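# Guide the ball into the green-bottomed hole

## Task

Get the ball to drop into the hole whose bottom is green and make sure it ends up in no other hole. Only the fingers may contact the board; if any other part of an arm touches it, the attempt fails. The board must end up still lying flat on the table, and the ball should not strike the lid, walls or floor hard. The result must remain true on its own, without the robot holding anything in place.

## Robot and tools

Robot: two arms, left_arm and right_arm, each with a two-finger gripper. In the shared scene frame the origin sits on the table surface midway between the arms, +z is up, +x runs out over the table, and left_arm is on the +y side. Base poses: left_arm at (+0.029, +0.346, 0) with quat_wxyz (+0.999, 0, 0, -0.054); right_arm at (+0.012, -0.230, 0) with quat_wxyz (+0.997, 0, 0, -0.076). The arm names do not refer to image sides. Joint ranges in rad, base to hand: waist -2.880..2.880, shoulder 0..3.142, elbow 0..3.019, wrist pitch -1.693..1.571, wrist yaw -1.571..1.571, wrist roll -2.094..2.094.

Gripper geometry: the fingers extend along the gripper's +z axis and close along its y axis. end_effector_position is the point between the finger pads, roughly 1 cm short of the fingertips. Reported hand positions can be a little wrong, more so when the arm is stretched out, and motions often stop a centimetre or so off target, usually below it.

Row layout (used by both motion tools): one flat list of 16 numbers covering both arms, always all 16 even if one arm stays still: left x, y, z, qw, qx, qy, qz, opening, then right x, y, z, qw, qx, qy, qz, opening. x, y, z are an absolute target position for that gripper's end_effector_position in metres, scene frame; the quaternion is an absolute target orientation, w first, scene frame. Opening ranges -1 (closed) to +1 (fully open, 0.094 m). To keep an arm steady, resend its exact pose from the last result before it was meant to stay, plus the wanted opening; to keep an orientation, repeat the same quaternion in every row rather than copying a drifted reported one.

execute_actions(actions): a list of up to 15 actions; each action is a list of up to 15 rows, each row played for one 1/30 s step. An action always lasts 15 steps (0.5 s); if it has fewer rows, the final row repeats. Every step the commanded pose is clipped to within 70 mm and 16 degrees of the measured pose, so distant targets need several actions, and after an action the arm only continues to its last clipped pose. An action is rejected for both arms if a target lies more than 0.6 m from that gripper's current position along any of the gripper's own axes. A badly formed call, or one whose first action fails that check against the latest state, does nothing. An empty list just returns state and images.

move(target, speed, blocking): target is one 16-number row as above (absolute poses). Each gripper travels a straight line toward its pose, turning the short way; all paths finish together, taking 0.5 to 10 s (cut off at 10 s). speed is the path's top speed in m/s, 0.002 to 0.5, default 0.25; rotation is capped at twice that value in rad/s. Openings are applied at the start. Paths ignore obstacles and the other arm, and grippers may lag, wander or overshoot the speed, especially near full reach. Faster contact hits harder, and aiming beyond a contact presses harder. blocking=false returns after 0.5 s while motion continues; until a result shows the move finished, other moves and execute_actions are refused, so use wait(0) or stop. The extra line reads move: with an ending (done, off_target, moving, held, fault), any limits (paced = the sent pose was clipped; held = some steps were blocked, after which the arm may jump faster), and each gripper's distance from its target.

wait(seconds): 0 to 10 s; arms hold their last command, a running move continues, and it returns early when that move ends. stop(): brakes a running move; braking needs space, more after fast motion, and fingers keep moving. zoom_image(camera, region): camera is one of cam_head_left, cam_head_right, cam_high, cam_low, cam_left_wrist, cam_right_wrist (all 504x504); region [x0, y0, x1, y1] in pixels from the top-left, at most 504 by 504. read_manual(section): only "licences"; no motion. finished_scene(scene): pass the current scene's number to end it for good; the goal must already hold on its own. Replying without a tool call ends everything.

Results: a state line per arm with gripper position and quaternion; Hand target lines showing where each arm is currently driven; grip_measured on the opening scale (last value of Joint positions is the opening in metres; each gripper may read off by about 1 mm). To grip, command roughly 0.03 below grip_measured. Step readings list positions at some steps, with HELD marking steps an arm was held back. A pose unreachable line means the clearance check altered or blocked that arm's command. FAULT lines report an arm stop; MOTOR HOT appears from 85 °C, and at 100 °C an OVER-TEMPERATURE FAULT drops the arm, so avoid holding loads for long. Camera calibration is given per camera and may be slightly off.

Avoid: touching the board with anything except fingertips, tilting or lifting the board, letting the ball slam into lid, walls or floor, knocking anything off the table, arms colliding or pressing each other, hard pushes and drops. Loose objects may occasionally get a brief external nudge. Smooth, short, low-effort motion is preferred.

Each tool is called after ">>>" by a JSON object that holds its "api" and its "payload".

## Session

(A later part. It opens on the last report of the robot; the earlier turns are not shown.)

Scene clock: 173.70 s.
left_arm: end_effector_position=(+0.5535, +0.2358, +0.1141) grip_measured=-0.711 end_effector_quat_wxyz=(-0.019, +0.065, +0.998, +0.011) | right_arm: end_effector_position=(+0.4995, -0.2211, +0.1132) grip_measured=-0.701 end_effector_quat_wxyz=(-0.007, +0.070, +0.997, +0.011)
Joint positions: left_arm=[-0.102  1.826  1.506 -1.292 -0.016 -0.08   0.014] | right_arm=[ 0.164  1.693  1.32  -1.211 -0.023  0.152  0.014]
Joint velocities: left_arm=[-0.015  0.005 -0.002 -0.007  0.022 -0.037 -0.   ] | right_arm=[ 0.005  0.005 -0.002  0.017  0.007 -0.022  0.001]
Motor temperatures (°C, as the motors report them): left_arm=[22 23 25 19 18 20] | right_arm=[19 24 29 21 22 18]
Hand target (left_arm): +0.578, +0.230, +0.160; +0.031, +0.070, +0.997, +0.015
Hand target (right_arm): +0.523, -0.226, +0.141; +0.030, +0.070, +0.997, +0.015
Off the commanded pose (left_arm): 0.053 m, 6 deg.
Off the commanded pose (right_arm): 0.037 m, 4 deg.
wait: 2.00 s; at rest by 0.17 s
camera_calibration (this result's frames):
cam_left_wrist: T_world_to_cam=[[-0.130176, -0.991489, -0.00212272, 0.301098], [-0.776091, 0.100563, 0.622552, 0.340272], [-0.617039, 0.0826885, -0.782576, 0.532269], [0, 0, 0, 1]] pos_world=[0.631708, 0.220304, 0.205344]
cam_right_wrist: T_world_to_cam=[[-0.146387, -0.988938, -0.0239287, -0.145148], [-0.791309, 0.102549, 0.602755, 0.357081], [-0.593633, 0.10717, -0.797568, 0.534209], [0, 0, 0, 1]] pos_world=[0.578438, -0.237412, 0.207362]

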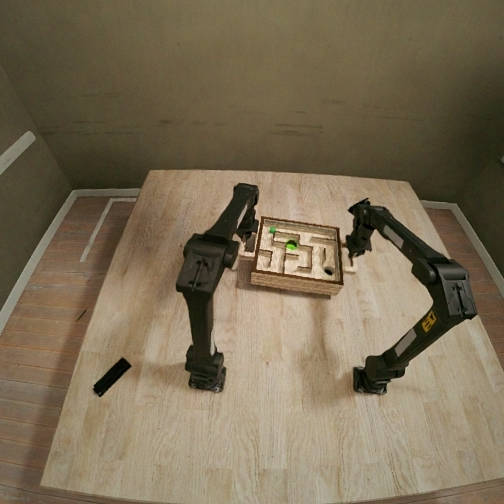

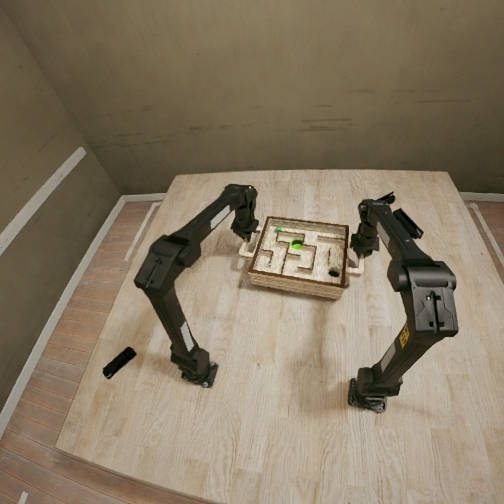

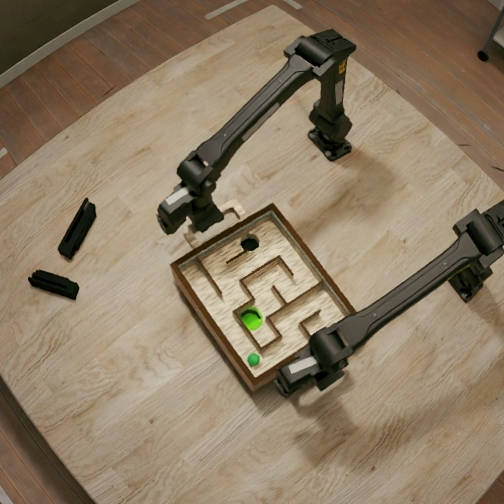

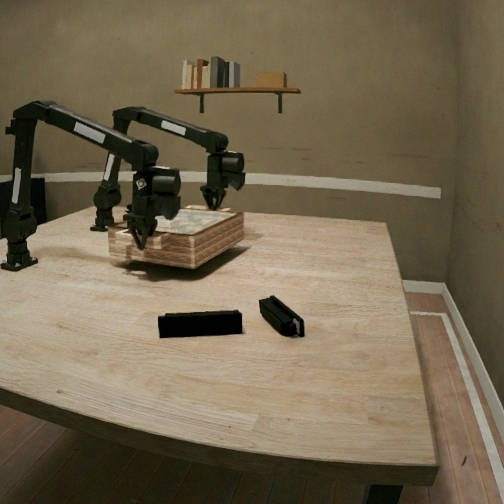

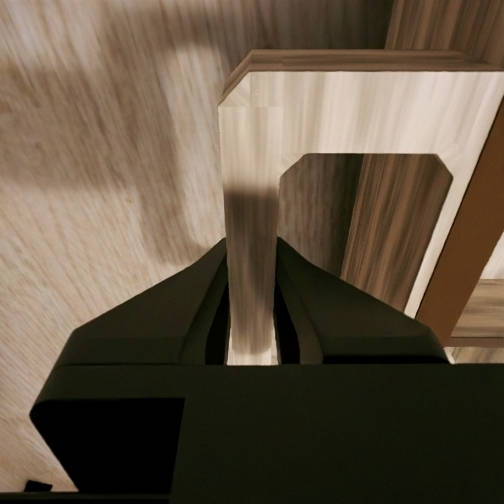

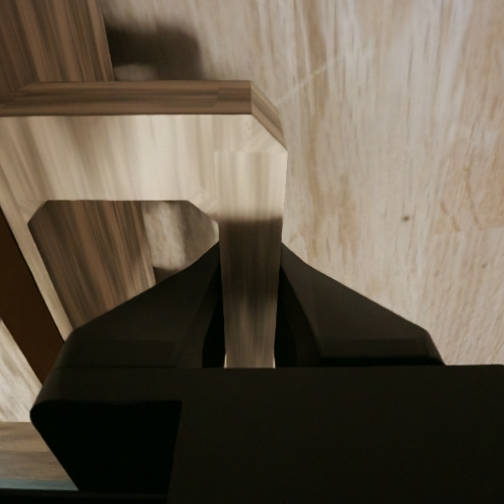

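>>> {"api": "move", "payload": {"target": [0.58,0.23,0.17,0.03,0.07,0.9976,0.028,-0.75,0.525,-0.226,0.13,0.03,0.07,0.9976,0.028,-0.75], "speed": 0.02}}

>>> {"api": "wait", "payload": {"seconds": 2}}

Scene clock: 180.87 s.
left_arm: end_effector_position=(+0.5554, +0.2363, +0.1178) grip_measured=-0.711 end_effector_quat_wxyz=(-0.023, +0.069, +0.997, +0.025) | right_arm: end_effector_position=(+0.4989, -0.2195, +0.1029) grip_measured=-0.701 end_effector_quat_wxyz=(-0.009, +0.074, +0.997, +0.025)
Joint positions: left_arm=[-0.109  1.834  1.528 -1.317 -0.043 -0.081  0.014] | right_arm=[ 0.157  1.702  1.303 -1.186 -0.051  0.154  0.014]
Joint velocities: left_arm=[-0.015  0.005 -0.007 -0.017  0.007  0.037 -0.   ] | right_arm=[-0.005  0.005  0.012 -0.012  0.051  0.051  0.   ]
Motor temperatures (°C, as the motors report them): left_arm=[22 23 26 19 19 20] | right_arm=[19 24 30 21 22 18]
Hand target (left_arm): +0.577, +0.231, +0.169; +0.030, +0.070, +0.997, +0.028
Hand target (right_arm): +0.523, -0.226, +0.131; +0.030, +0.069, +0.997, +0.027
Off the commanded pose (left_arm): 0.058 m, 6 deg.
Off the commanded pose (right_arm): 0.038 m, 5 deg.
move: off_target (left_arm, right_arm)
camera_calibration (this result's frames):
cam_left_wrist: T_world_to_cam=[[-0.137567, -0.990036, -0.030064, 0.308979], [-0.771778, 0.088116, 0.629758, 0.339107], [-0.620834, 0.109836, -0.77621, 0.531247], [0, 0, 0, 1]] pos_world=[0.634037, 0.21767, 0.208093]
cam_right_wrist: T_world_to_cam=[[-0.154382, -0.98671, -0.0506974, -0.136713], [-0.789206, 0.0922842, 0.607156, 0.358895], [-0.594408, 0.133745, -0.792964, 0.531245], [0, 0, 0, 1]] pos_world=[0.577912, -0.239068, 0.196422]

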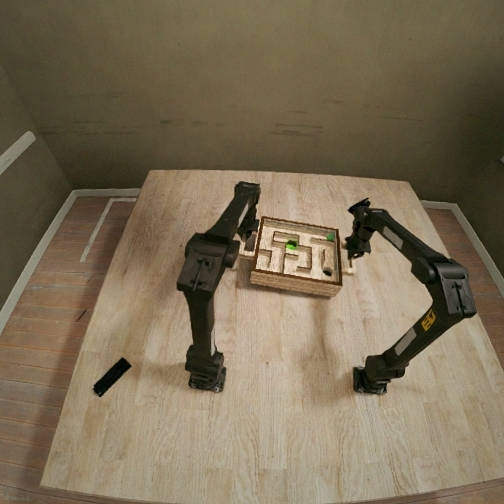

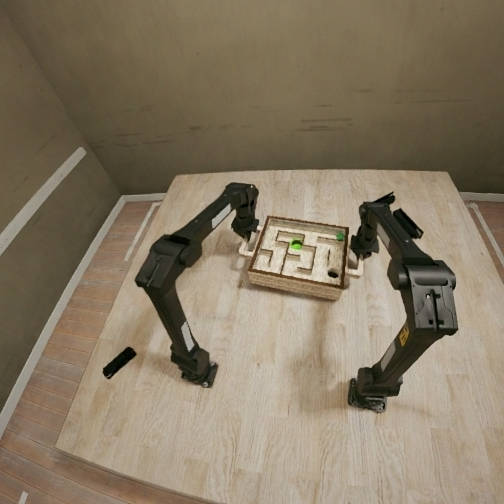

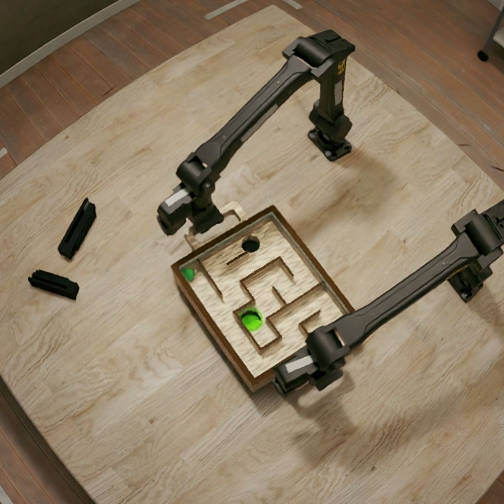

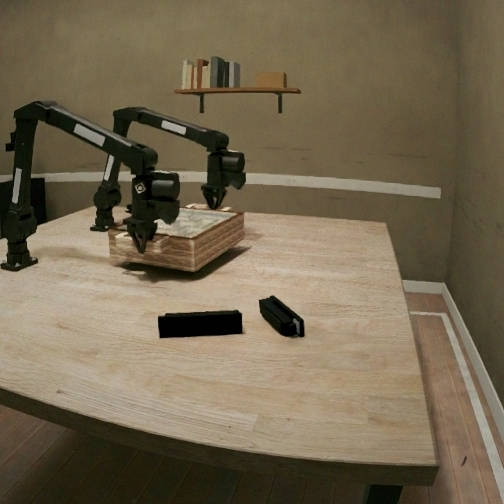

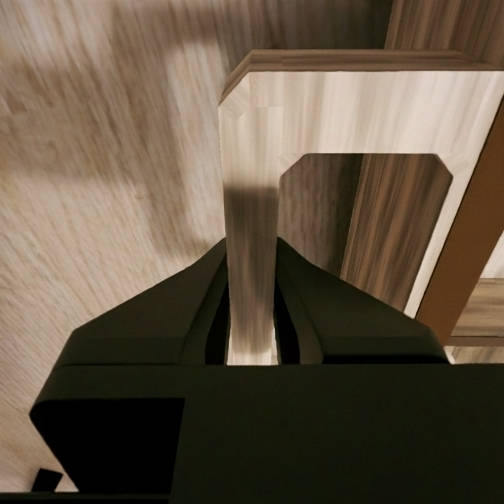

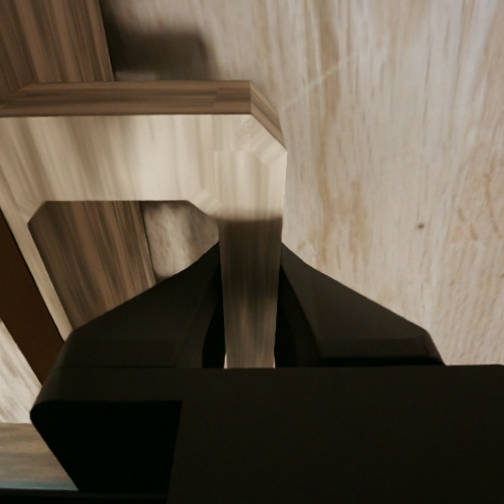

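Scene clock: 182.87 s.
left_arm: end_effector_position=(+0.5554, +0.2364, +0.1178) grip_measured=-0.711 end_effector_quat_wxyz=(-0.023, +0.069, +0.997, +0.025) | right_arm: end_effector_position=(+0.4989, -0.2195, +0.1029) grip_measured=-0.701 end_effector_quat_wxyz=(-0.009, +0.074, +0.997, +0.025)
Joint positions: left_arm=[-0.109  1.834  1.528 -1.317 -0.043 -0.081  0.014] | right_arm=[ 0.157  1.702  1.303 -1.186 -0.051  0.154  0.014]
Joint velocities: left_arm=[-0.015 -0.015  0.007 -0.002 -0.022 -0.037  0.001] | right_arm=[-0.005 -0.005 -0.007 -0.012  0.007 -0.051  0.   ]
Motor temperatures (°C, as the motors report them): left_arm=[22 23 26 19 19 20] | right_arm=[19 24 30 21 22 18]
Hand target (left_arm): +0.577, +0.231, +0.169; +0.030, +0.070, +0.997, +0.028
Hand target (right_arm): +0.523, -0.226, +0.131; +0.030, +0.069, +0.997, +0.027
Off the commanded pose (left_arm): 0.058 m, 6 deg.
Off the commanded pose (right_arm): 0.038 m, 5 deg.
wait: 2.00 s; at rest by 0.17 s
camera_calibration (this result's frames):
cam_left_wrist: T_world_to_cam=[[-0.137578, -0.990034, -0.0300942, 0.308996], [-0.771543, 0.0880641, 0.630052, 0.338879], [-0.621123, 0.1099, -0.775969, 0.531309], [0, 0, 0, 1]] pos_world=[0.633979, 0.217682, 0.208068]
cam_right_wrist: T_world_to_cam=[[-0.154382, -0.98671, -0.0506974, -0.136713], [-0.789206, 0.0922842, 0.607156, 0.358895], [-0.594408, 0.133745, -0.792964, 0.531245], [0, 0, 0, 1]] pos_world=[0.577912, -0.239068, 0.196422]

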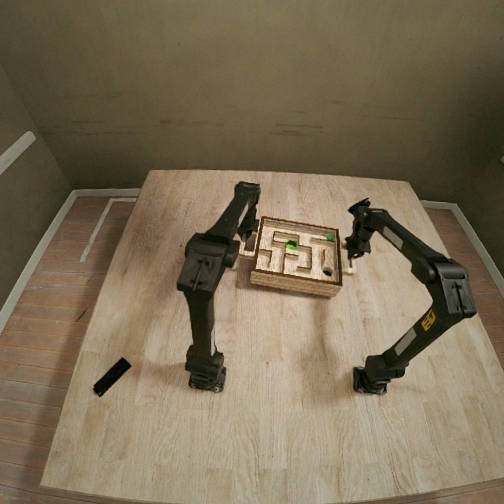

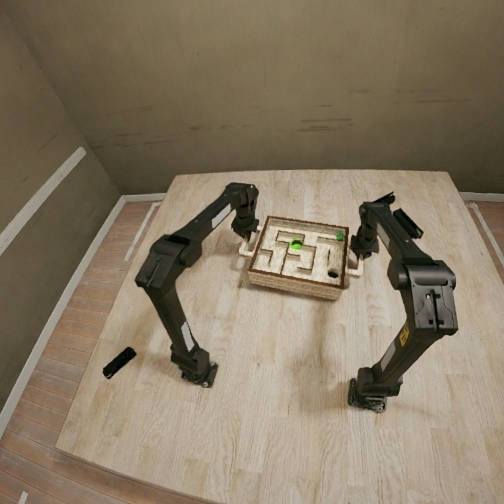

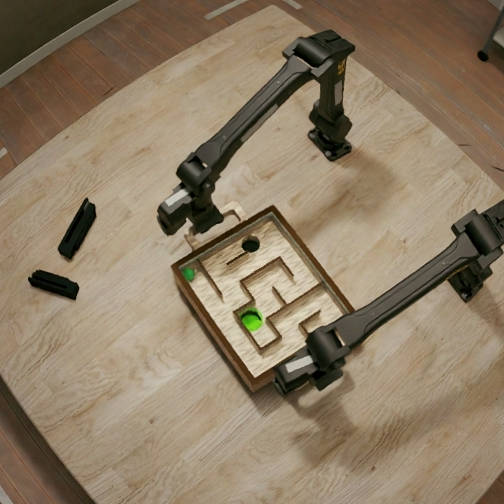

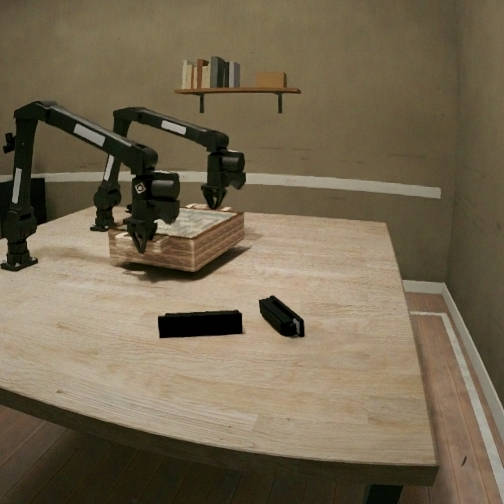

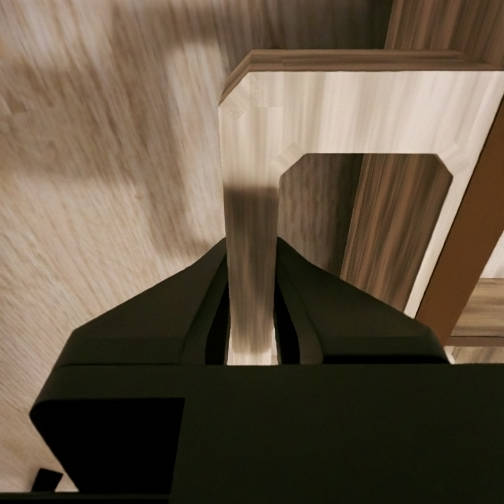

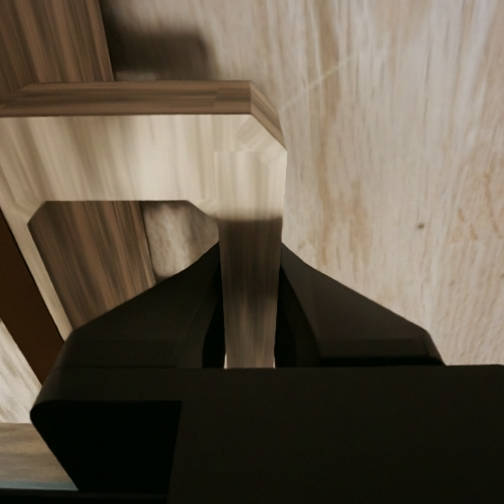

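>>> {"api": "move", "payload": {"target": [0.575,0.23,0.17,0.09,0.07,0.9976,0.028,-0.75,0.52,-0.226,0.13,0.09,0.07,0.9976,0.028,-0.75], "speed": 0.04}}

>>> {"api": "move", "payload": {"target": [0.575,0.23,0.142,0.09,0.07,0.9976,-0.012,-0.75,0.52,-0.226,0.158,0.09,0.07,0.9976,-0.012,-0.75], "speed": 0.015}}

>>> {"api": "wait", "payload": {"seconds": 2}}

Scene clock: 192.23 s.
left_arm: end_effector_position=(+0.5635, +0.2357, +0.1246) grip_measured=-0.711 end_effector_quat_wxyz=(+0.034, +0.070, +0.996, +0.031) | right_arm: end_effector_position=(+0.5097, -0.2189, +0.0944) grip_measured=-0.701 end_effector_quat_wxyz=(+0.046, +0.074, +0.996, +0.031)
Joint positions: left_arm=[-0.116  1.781  1.47  -1.201 -0.072 -0.083  0.014] | right_arm=[ 0.157  1.673  1.237 -1.038 -0.054  0.156  0.014]
Joint velocities: left_arm=[-0.005 -0.005 -0.007 -0.012  0.007 -0.007  0.001] | right_arm=[-0.005  0.005 -0.002  0.017  0.007 -0.066 -0.   ]
Motor temperatures (°C, as the motors report them): left_arm=[22 23 26 19 19 20] | right_arm=[19 24 30 21 22 18]
Hand target (left_arm): +0.574, +0.230, +0.169; +0.089, +0.071, +0.993, +0.027
Hand target (right_arm): +0.519, -0.226, +0.130; +0.089, +0.069, +0.993, +0.028
Off the commanded pose (left_arm): 0.047 m, 6 deg.
Off the commanded pose (right_arm): 0.038 m, 5 deg.
move: off_target (left_arm, right_arm)
camera_calibration (this result's frames):
cam_left_wrist: T_world_to_cam=[[-0.138144, -0.98912, -0.0505812, 0.312365], [-0.838266, 0.0895709, 0.537854, 0.389679], [-0.527471, 0.116702, -0.841519, 0.495466], [0, 0, 0, 1]] pos_world=[0.63115, 0.21624, 0.223154]
cam_right_wrist: T_world_to_cam=[[-0.14972, -0.986152, -0.0713313, -0.135213], [-0.851555, 0.0919515, 0.516138, 0.412808], [-0.502431, 0.138019, -0.85353, 0.490594], [0, 0, 0, 1]] pos_world=[0.577775, -0.23901, 0.196026]

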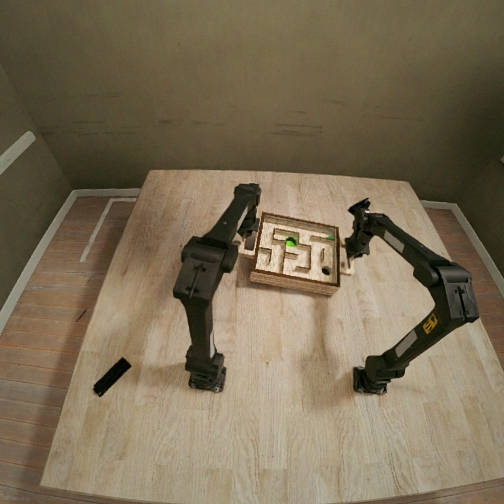

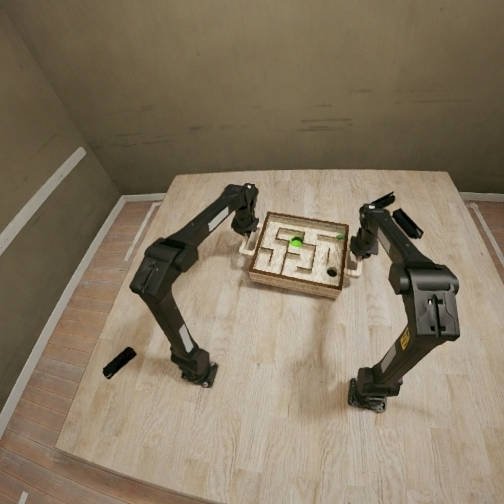

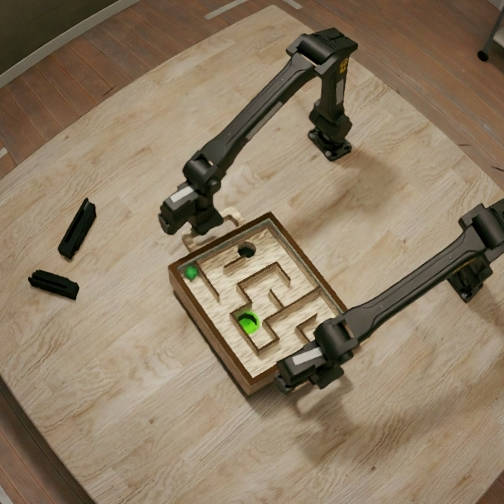

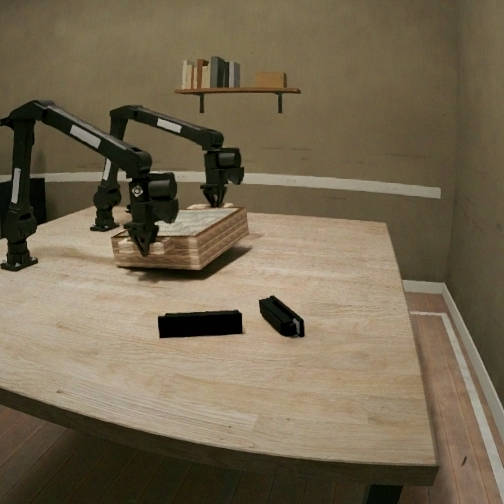

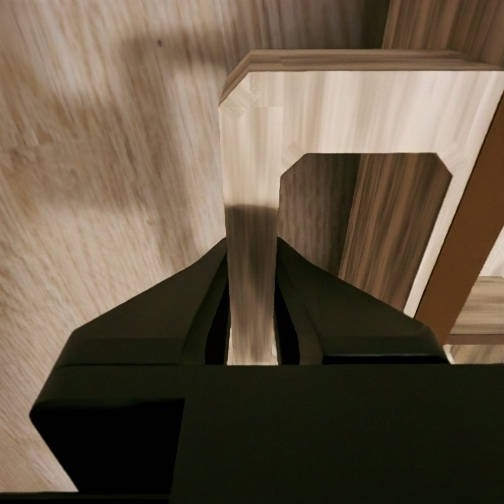

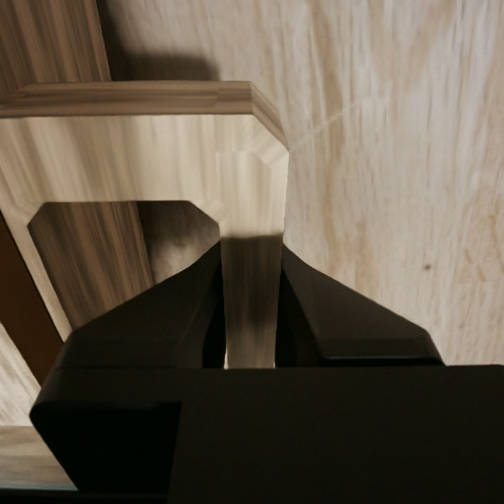

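Scene clock: 197.20 s.
left_arm: end_effector_position=(+0.5556, +0.2261, +0.0969) grip_measured=-0.711 end_effector_quat_wxyz=(+0.030, +0.075, +0.997, -0.006) | right_arm: end_effector_position=(+0.4942, -0.2299, +0.1025) grip_measured=-0.701 end_effector_quat_wxyz=(+0.036, +0.081, +0.996, -0.010)
Joint positions: left_arm=[-0.113  1.79   1.406 -1.126  0.003 -0.071  0.014] | right_arm=[ 0.164  1.641  1.221 -1.081  0.027  0.173  0.014]
Joint velocities: left_arm=[ 0.005 -0.015 -0.007 -0.017  0.022  0.007  0.   ] | right_arm=[-0.005 -0.015 -0.002 -0.002  0.022 -0.066 -0.001]
Motor temperatures (°C, as the motors report them): left_arm=[22 23 25 19 19 20] | right_arm=[19 24 30 21 22 18]
Hand target (left_arm): +0.573, +0.230, +0.142; +0.089, +0.070, +0.993, -0.012
Hand target (right_arm): +0.516, -0.226, +0.158; +0.090, +0.070, +0.993, -0.012
Off the commanded pose (left_arm): 0.049 m, 7 deg.
Off the commanded pose (right_arm): 0.061 m, 6 deg.
move: off_target (left_arm, right_arm)
camera_calibration (this result's frames):
cam_left_wrist: T_world_to_cam=[[-0.151459, -0.988162, 0.0244219, 0.300224], [-0.829162, 0.140461, 0.541074, 0.381966], [-0.538099, 0.0617008, -0.84062, 0.487357], [0, 0, 0, 1]] pos_world=[0.62443, 0.212948, 0.195678]
cam_right_wrist: T_world_to_cam=[[-0.167656, -0.985779, 0.0114696, -0.147261], [-0.835959, 0.148323, 0.528367, 0.400391], [-0.522555, 0.0789957, -0.848938, 0.487184], [0, 0, 0, 1]] pos_world=[0.564602, -0.243039, 0.203724]

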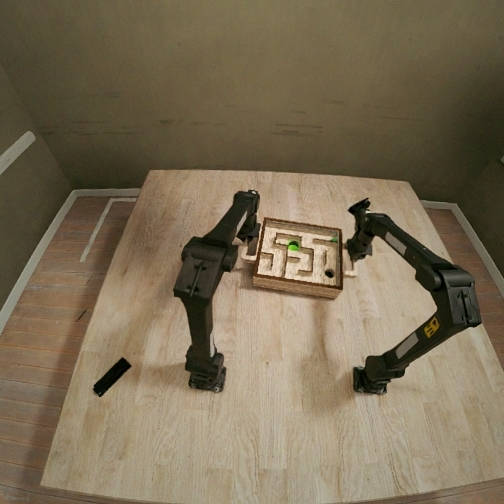

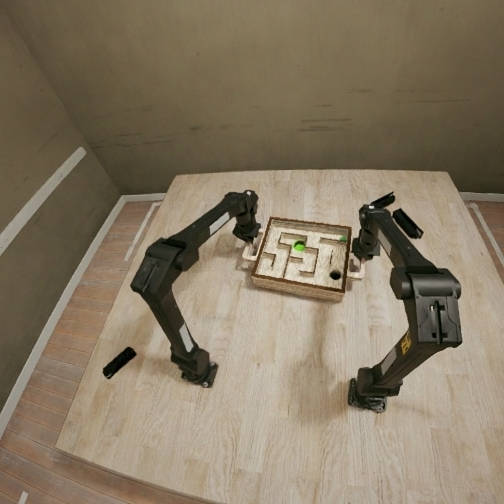

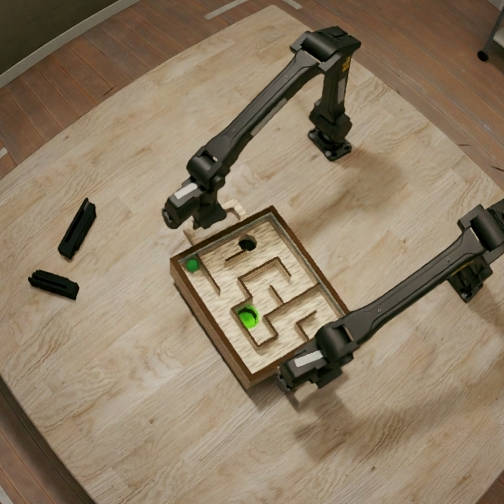

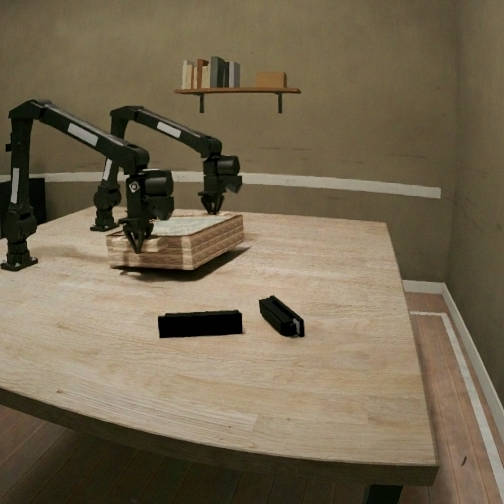

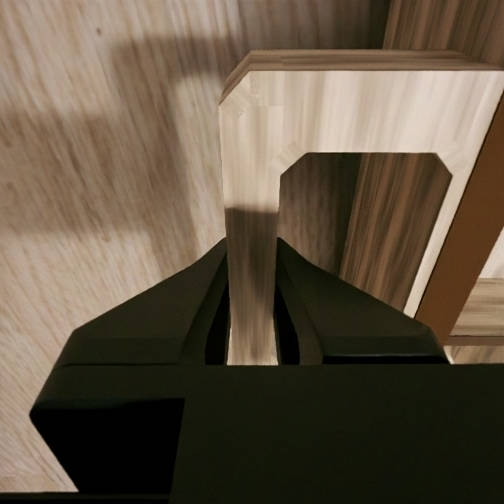

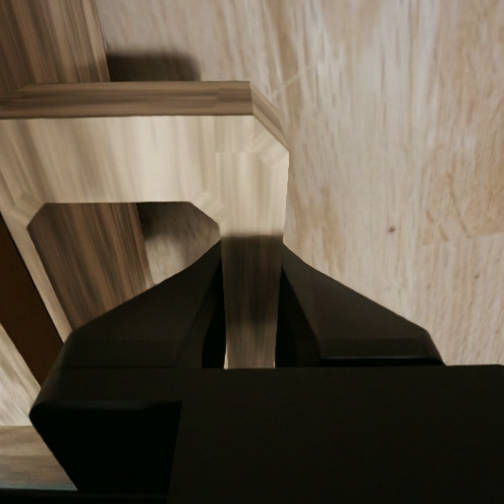

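Scene clock: 199.20 s.
left_arm: end_effector_position=(+0.5556, +0.2261, +0.0969) grip_measured=-0.711 end_effector_quat_wxyz=(+0.030, +0.075, +0.997, -0.006) | right_arm: end_effector_position=(+0.4942, -0.2299, +0.1025) grip_measured=-0.701 end_effector_quat_wxyz=(+0.036, +0.081, +0.996, -0.010)
Joint positions: left_arm=[-0.113  1.79   1.406 -1.126  0.003 -0.071  0.014] | right_arm=[ 0.164  1.641  1.221 -1.081  0.027  0.173  0.014]
Joint velocities: left_arm=[-0.005  0.015 -0.012 -0.017  0.037 -0.051 -0.001] | right_arm=[-0.015 -0.005 -0.007  0.002  0.051 -0.037  0.001]
Motor temperatures (°C, as the motors report them): left_arm=[22 23 25 19 19 20] | right_arm=[19 24 30 21 22 18]
Hand target (left_arm): +0.573, +0.230, +0.142; +0.089, +0.070, +0.993, -0.012
Hand target (right_arm): +0.516, -0.226, +0.158; +0.090, +0.070, +0.993, -0.012
Off the commanded pose (left_arm): 0.049 m, 7 deg.
Off the commanded pose (right_arm): 0.061 m, 6 deg.
wait: 2.00 s; at rest by 0.17 s
camera_calibration (this result's frames):
cam_left_wrist: T_world_to_cam=[[-0.151459, -0.988162, 0.0244219, 0.300224], [-0.829162, 0.140461, 0.541074, 0.381966], [-0.538099, 0.0617008, -0.84062, 0.487357], [0, 0, 0, 1]] pos_world=[0.62443, 0.212948, 0.195678]
cam_right_wrist: T_world_to_cam=[[-0.167656, -0.985779, 0.0114696, -0.147261], [-0.835959, 0.148323, 0.528367, 0.400391], [-0.522555, 0.0789957, -0.848938, 0.487184], [0, 0, 0, 1]] pos_world=[0.564602, -0.243039, 0.203724]

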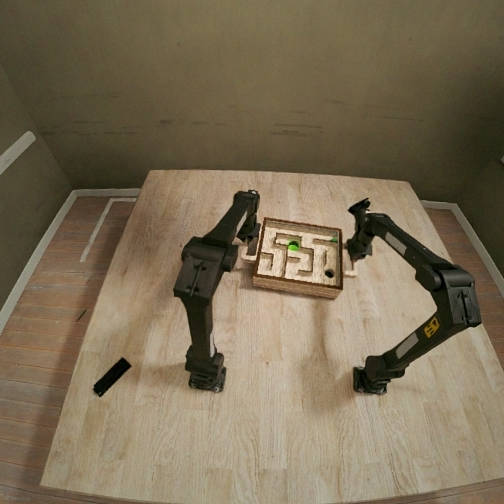

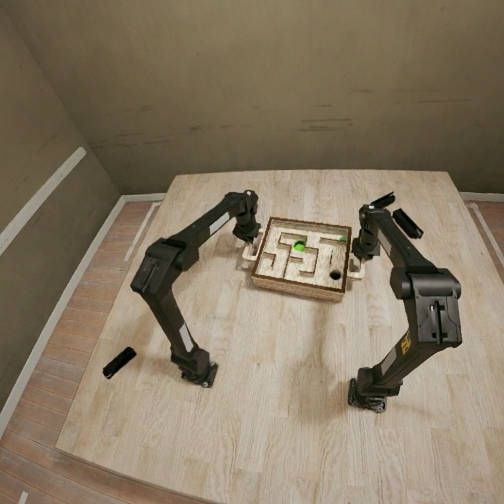

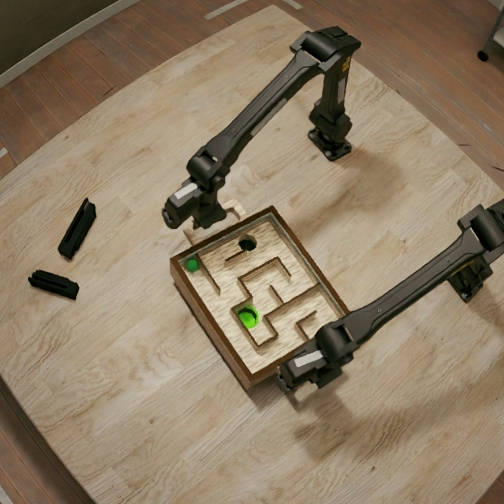

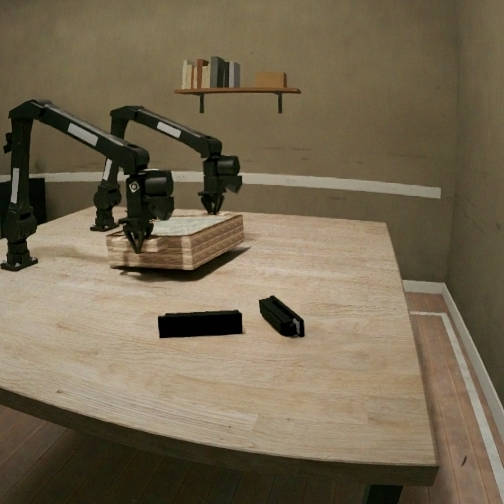

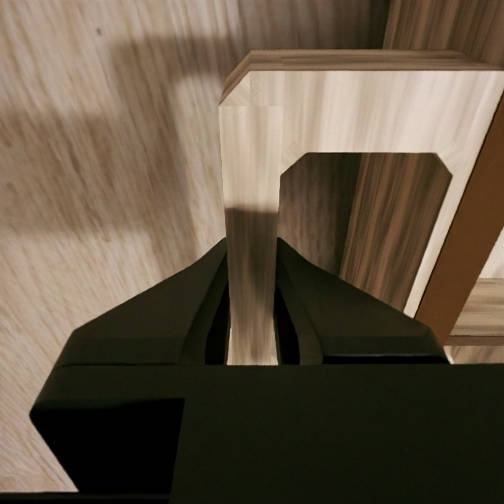

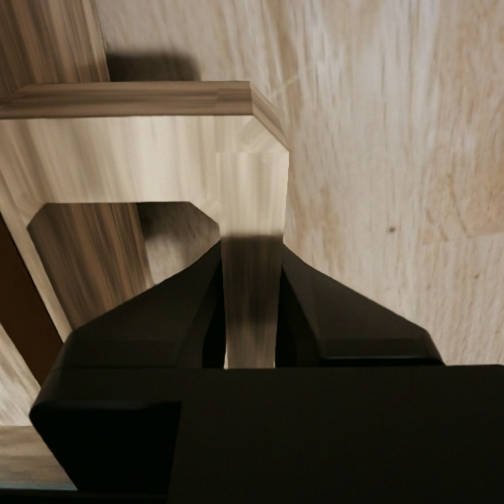

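>>> {"api": "move", "payload": {"target": [0.575,0.23,0.15,0.09,0.07,0.9976,-0.022,-0.75,0.52,-0.226,0.18,0.09,0.07,0.9976,-0.022,-0.75], "speed": 0.015}}

>>> {"api": "wait", "payload": {"seconds": 2}}

Scene clock: 208.00 s.
left_arm: end_effector_position=(+0.5491, +0.2273, +0.0979) grip_measured=-0.711 end_effector_quat_wxyz=(+0.027, +0.072, +0.997, -0.019) | right_arm: end_effector_position=(+0.4917, -0.2291, +0.1186) grip_measured=-0.701 end_effector_quat_wxyz=(+0.029, +0.078, +0.996, -0.023)
Joint positions: left_arm=[-0.105  1.775  1.388 -1.126  0.029 -0.07   0.014] | right_arm=[ 0.174  1.63   1.252 -1.141  0.051  0.176  0.014]
Joint velocities: left_arm=[ 0.015 -0.005 -0.002 -0.002 -0.007  0.051  0.001] | right_arm=[-0.015  0.005  0.007 -0.007  0.022 -0.007 -0.001]
Motor temperatures (°C, as the motors report them): left_arm=[22 23 25 19 18 20] | right_arm=[19 24 31 21 22 18]
Hand target (left_arm): +0.573, +0.230, +0.150; +0.090, +0.070, +0.993, -0.022
Hand target (right_arm): +0.514, -0.226, +0.180; +0.090, +0.069, +0.993, -0.022
Off the commanded pose (left_arm): 0.058 m, 7 deg.
Off the commanded pose (right_arm): 0.068 m, 7 deg.
move: off_target (left_arm, right_arm)
camera_calibration (this result's frames):
cam_left_wrist: T_world_to_cam=[[-0.145111, -0.988152, 0.0499808, 0.294481], [-0.825196, 0.148742, 0.544911, 0.371441], [-0.545889, 0.0378284, -0.837003, 0.493964], [0, 0, 0, 1]] pos_world=[0.618893, 0.217057, 0.196329]
cam_right_wrist: T_world_to_cam=[[-0.161897, -0.986073, 0.0380756, -0.153131], [-0.827503, 0.156681, 0.539156, 0.386251], [-0.537613, 0.0557799, -0.841345, 0.500645], [0, 0, 0, 1]] pos_world=[0.563986, -0.239443, 0.218796]

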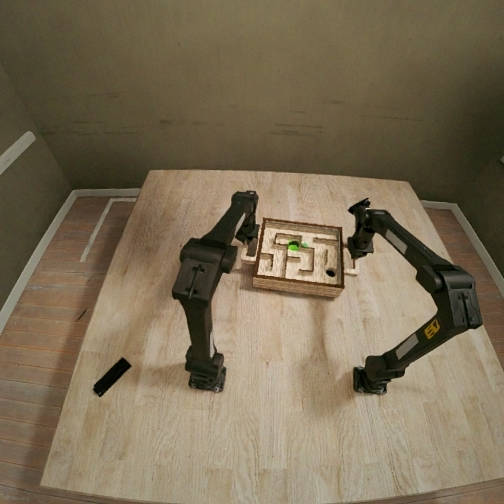

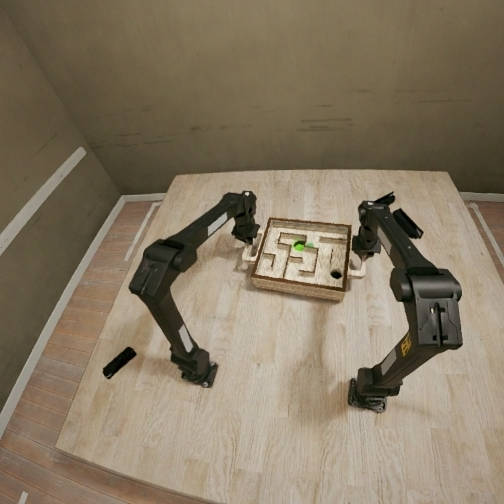

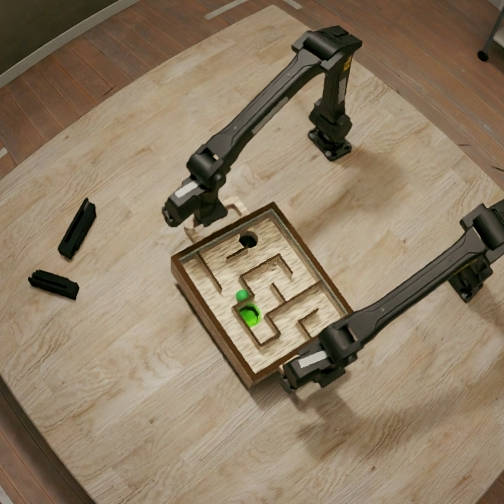

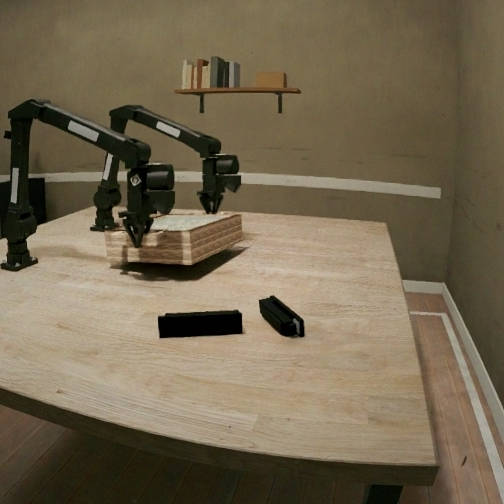

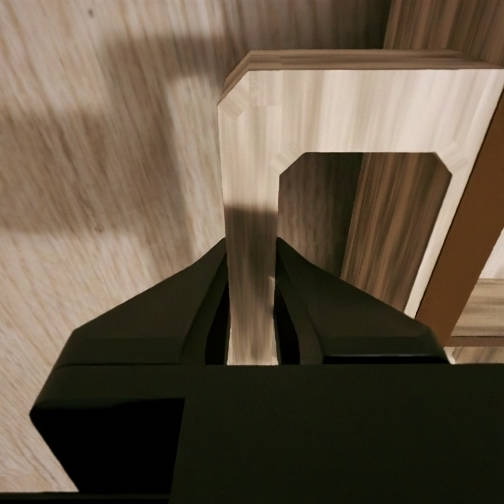

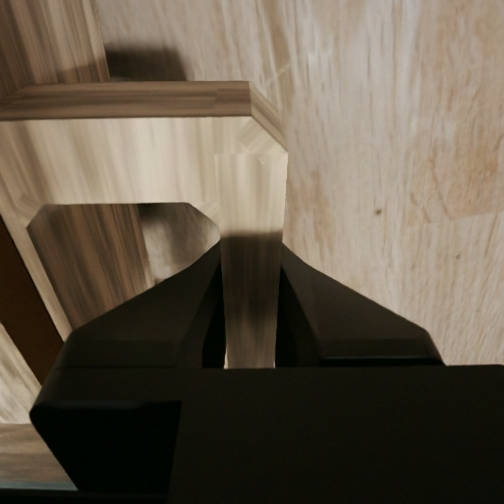

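Scene clock: 210.00 s.
left_arm: end_effector_position=(+0.5491, +0.2273, +0.0979) grip_measured=-0.711 end_effector_quat_wxyz=(+0.027, +0.072, +0.997, -0.019) | right_arm: end_effector_position=(+0.4916, -0.2291, +0.1186) grip_measured=-0.701 end_effector_quat_wxyz=(+0.028, +0.077, +0.996, -0.023)
Joint positions: left_arm=[-0.105  1.775  1.388 -1.126  0.029 -0.07   0.014] | right_arm=[ 0.174  1.63   1.252 -1.142  0.051  0.176  0.014]
Joint velocities: left_arm=[-0.015 -0.015 -0.002 -0.002 -0.022  0.051 -0.   ] | right_arm=[ 0.005 -0.005 -0.007 -0.012 -0.022 -0.007 -0.002]
Motor temperatures (°C, as the motors report them): left_arm=[22 24 25 19 18 20] | right_arm=[19 24 31 21 22 18]
Hand target (left_arm): +0.573, +0.230, +0.150; +0.090, +0.070, +0.993, -0.022
Hand target (right_arm): +0.514, -0.226, +0.180; +0.090, +0.069, +0.993, -0.022
Off the commanded pose (left_arm): 0.058 m, 7 deg.
Off the commanded pose (right_arm): 0.068 m, 7 deg.
wait: 2.00 s; at rest by 0.17 s
camera_calibration (this result's frames):
cam_left_wrist: T_world_to_cam=[[-0.145111, -0.988152, 0.0499808, 0.294481], [-0.825196, 0.148742, 0.544911, 0.371441], [-0.545889, 0.0378284, -0.837003, 0.493964], [0, 0, 0, 1]] pos_world=[0.618893, 0.217057, 0.196329]
cam_right_wrist: T_world_to_cam=[[-0.161506, -0.986133, 0.0381687, -0.153365], [-0.827347, 0.156382, 0.539483, 0.385993], [-0.537971, 0.0555511, -0.841131, 0.500689], [0, 0, 0, 1]] pos_world=[0.563936, -0.239414, 0.218762]

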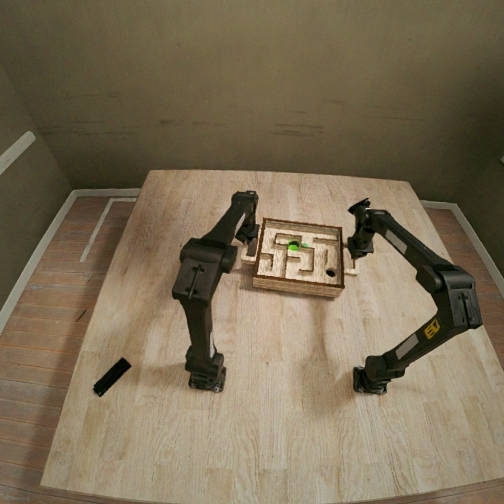

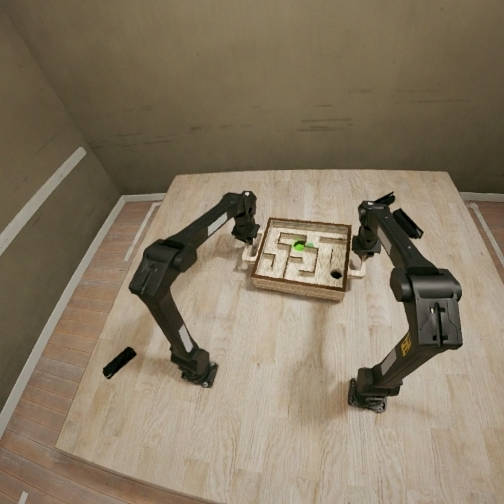

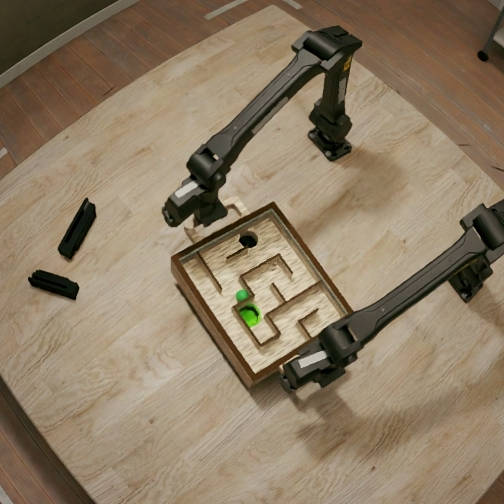

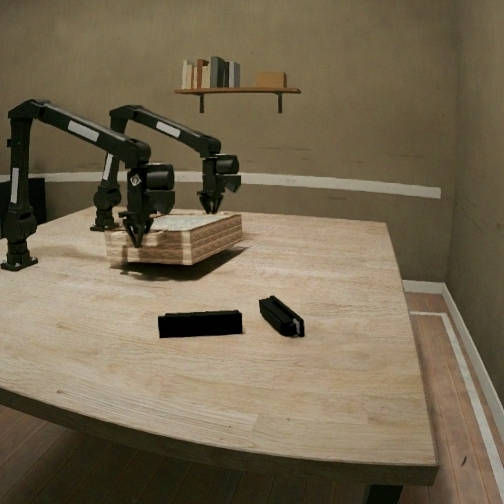

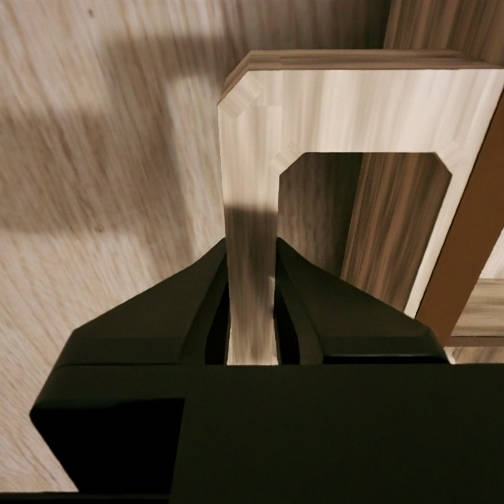

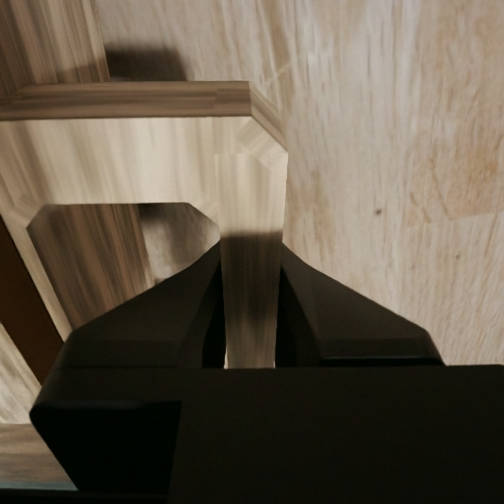

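>>> {"api": "move", "payload": {"target": [0.575,0.23,0.16,0.115,0.07,0.9976,-0.005,-0.75,0.52,-0.226,0.168,0.115,0.07,0.9976,-0.005,-0.75], "speed": 0.02}}

Scene clock: 225.37 s.
left_arm: end_effector_position=(+0.5497, +0.2330, +0.1091) grip_measured=-0.711 end_effector_quat_wxyz=(+0.048, +0.066, +0.997, -0.005) | right_arm: end_effector_position=(+0.4986, -0.2244, +0.1175) grip_measured=-0.701 end_effector_quat_wxyz=(+0.053, +0.072, +0.996, -0.008)
Joint positions: left_arm=[-0.105  1.741  1.37  -1.103 -0.004 -0.08   0.014] | right_arm=[ 0.174  1.617  1.231 -1.08   0.025  0.165  0.014]
Joint velocities: left_arm=[ 0.005 -0.015  0.012 -0.007 -0.022 -0.022  0.   ] | right_arm=[-0.005 -0.015 -0.022 -0.007 -0.081 -0.066 -0.   ]
Motor temperatures (°C, as the motors report them): left_arm=[22 24 25 19 19 20] | right_arm=[19 24 32 21 22 18]
Hand target (left_arm): +0.573, +0.231, +0.160; +0.114, +0.070, +0.991, -0.005
Hand target (right_arm): +0.517, -0.226, +0.168; +0.114, +0.069, +0.991, -0.005
Off the commanded pose (left_arm): 0.057 m, 8 deg.
Off the commanded pose (right_arm): 0.055 m, 7 deg.
move: off_target (left_arm, right_arm)
camera_calibration (this result's frames):
cam_left_wrist: T_world_to_cam=[[-0.133993, -0.990768, 0.0206221, 0.297345], [-0.850571, 0.125661, 0.510626, 0.388035], [-0.508503, 0.0508798, -0.859556, 0.482358], [0, 0, 0, 1]] pos_world=[0.615174, 0.221297, 0.210341]
cam_right_wrist: T_world_to_cam=[[-0.149301, -0.988784, 0.00389957, -0.150237], [-0.85631, 0.131268, 0.499502, 0.405109], [-0.494412, 0.071237, -0.866304, 0.48808], [0, 0, 0, 1]] pos_world=[0.56578, -0.236499, 0.221059]

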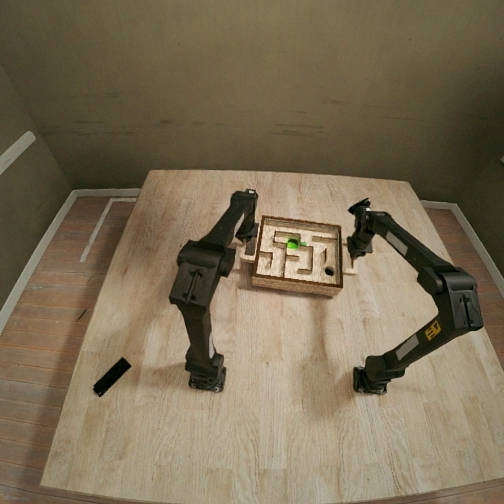

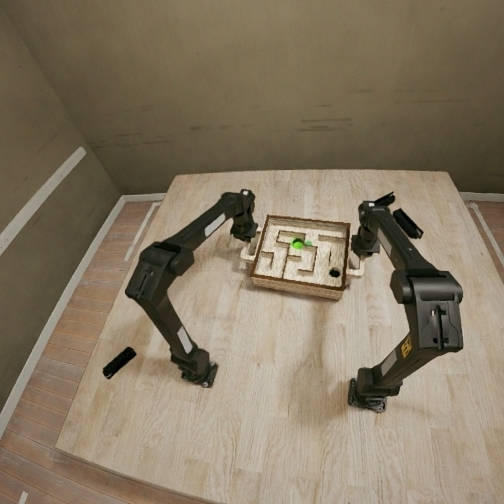

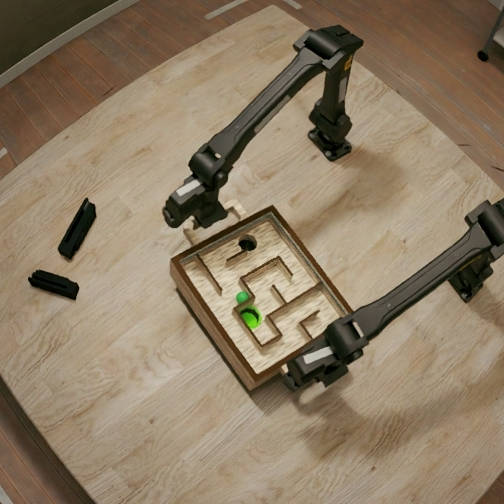

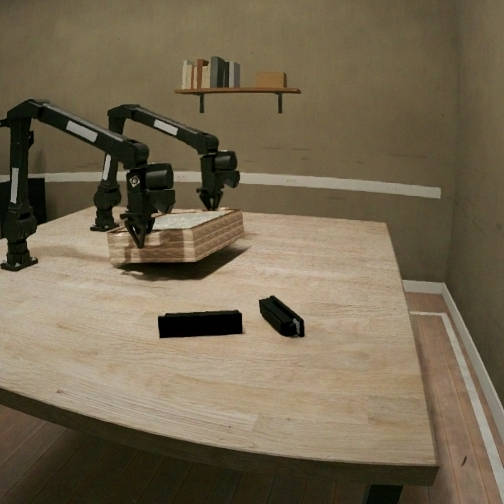

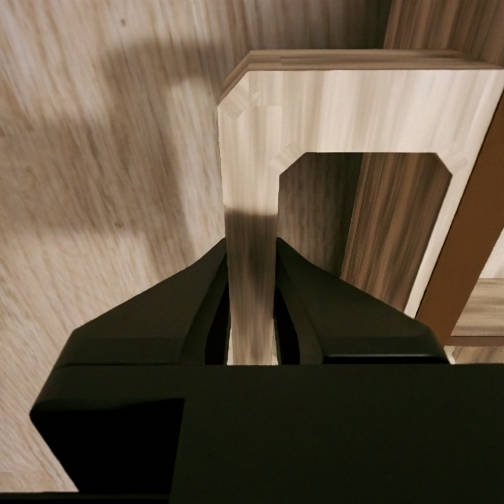

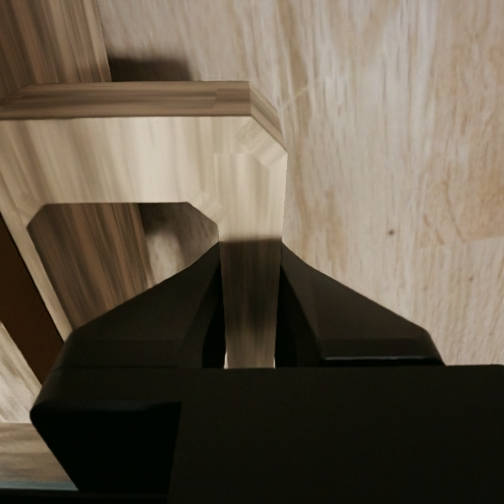

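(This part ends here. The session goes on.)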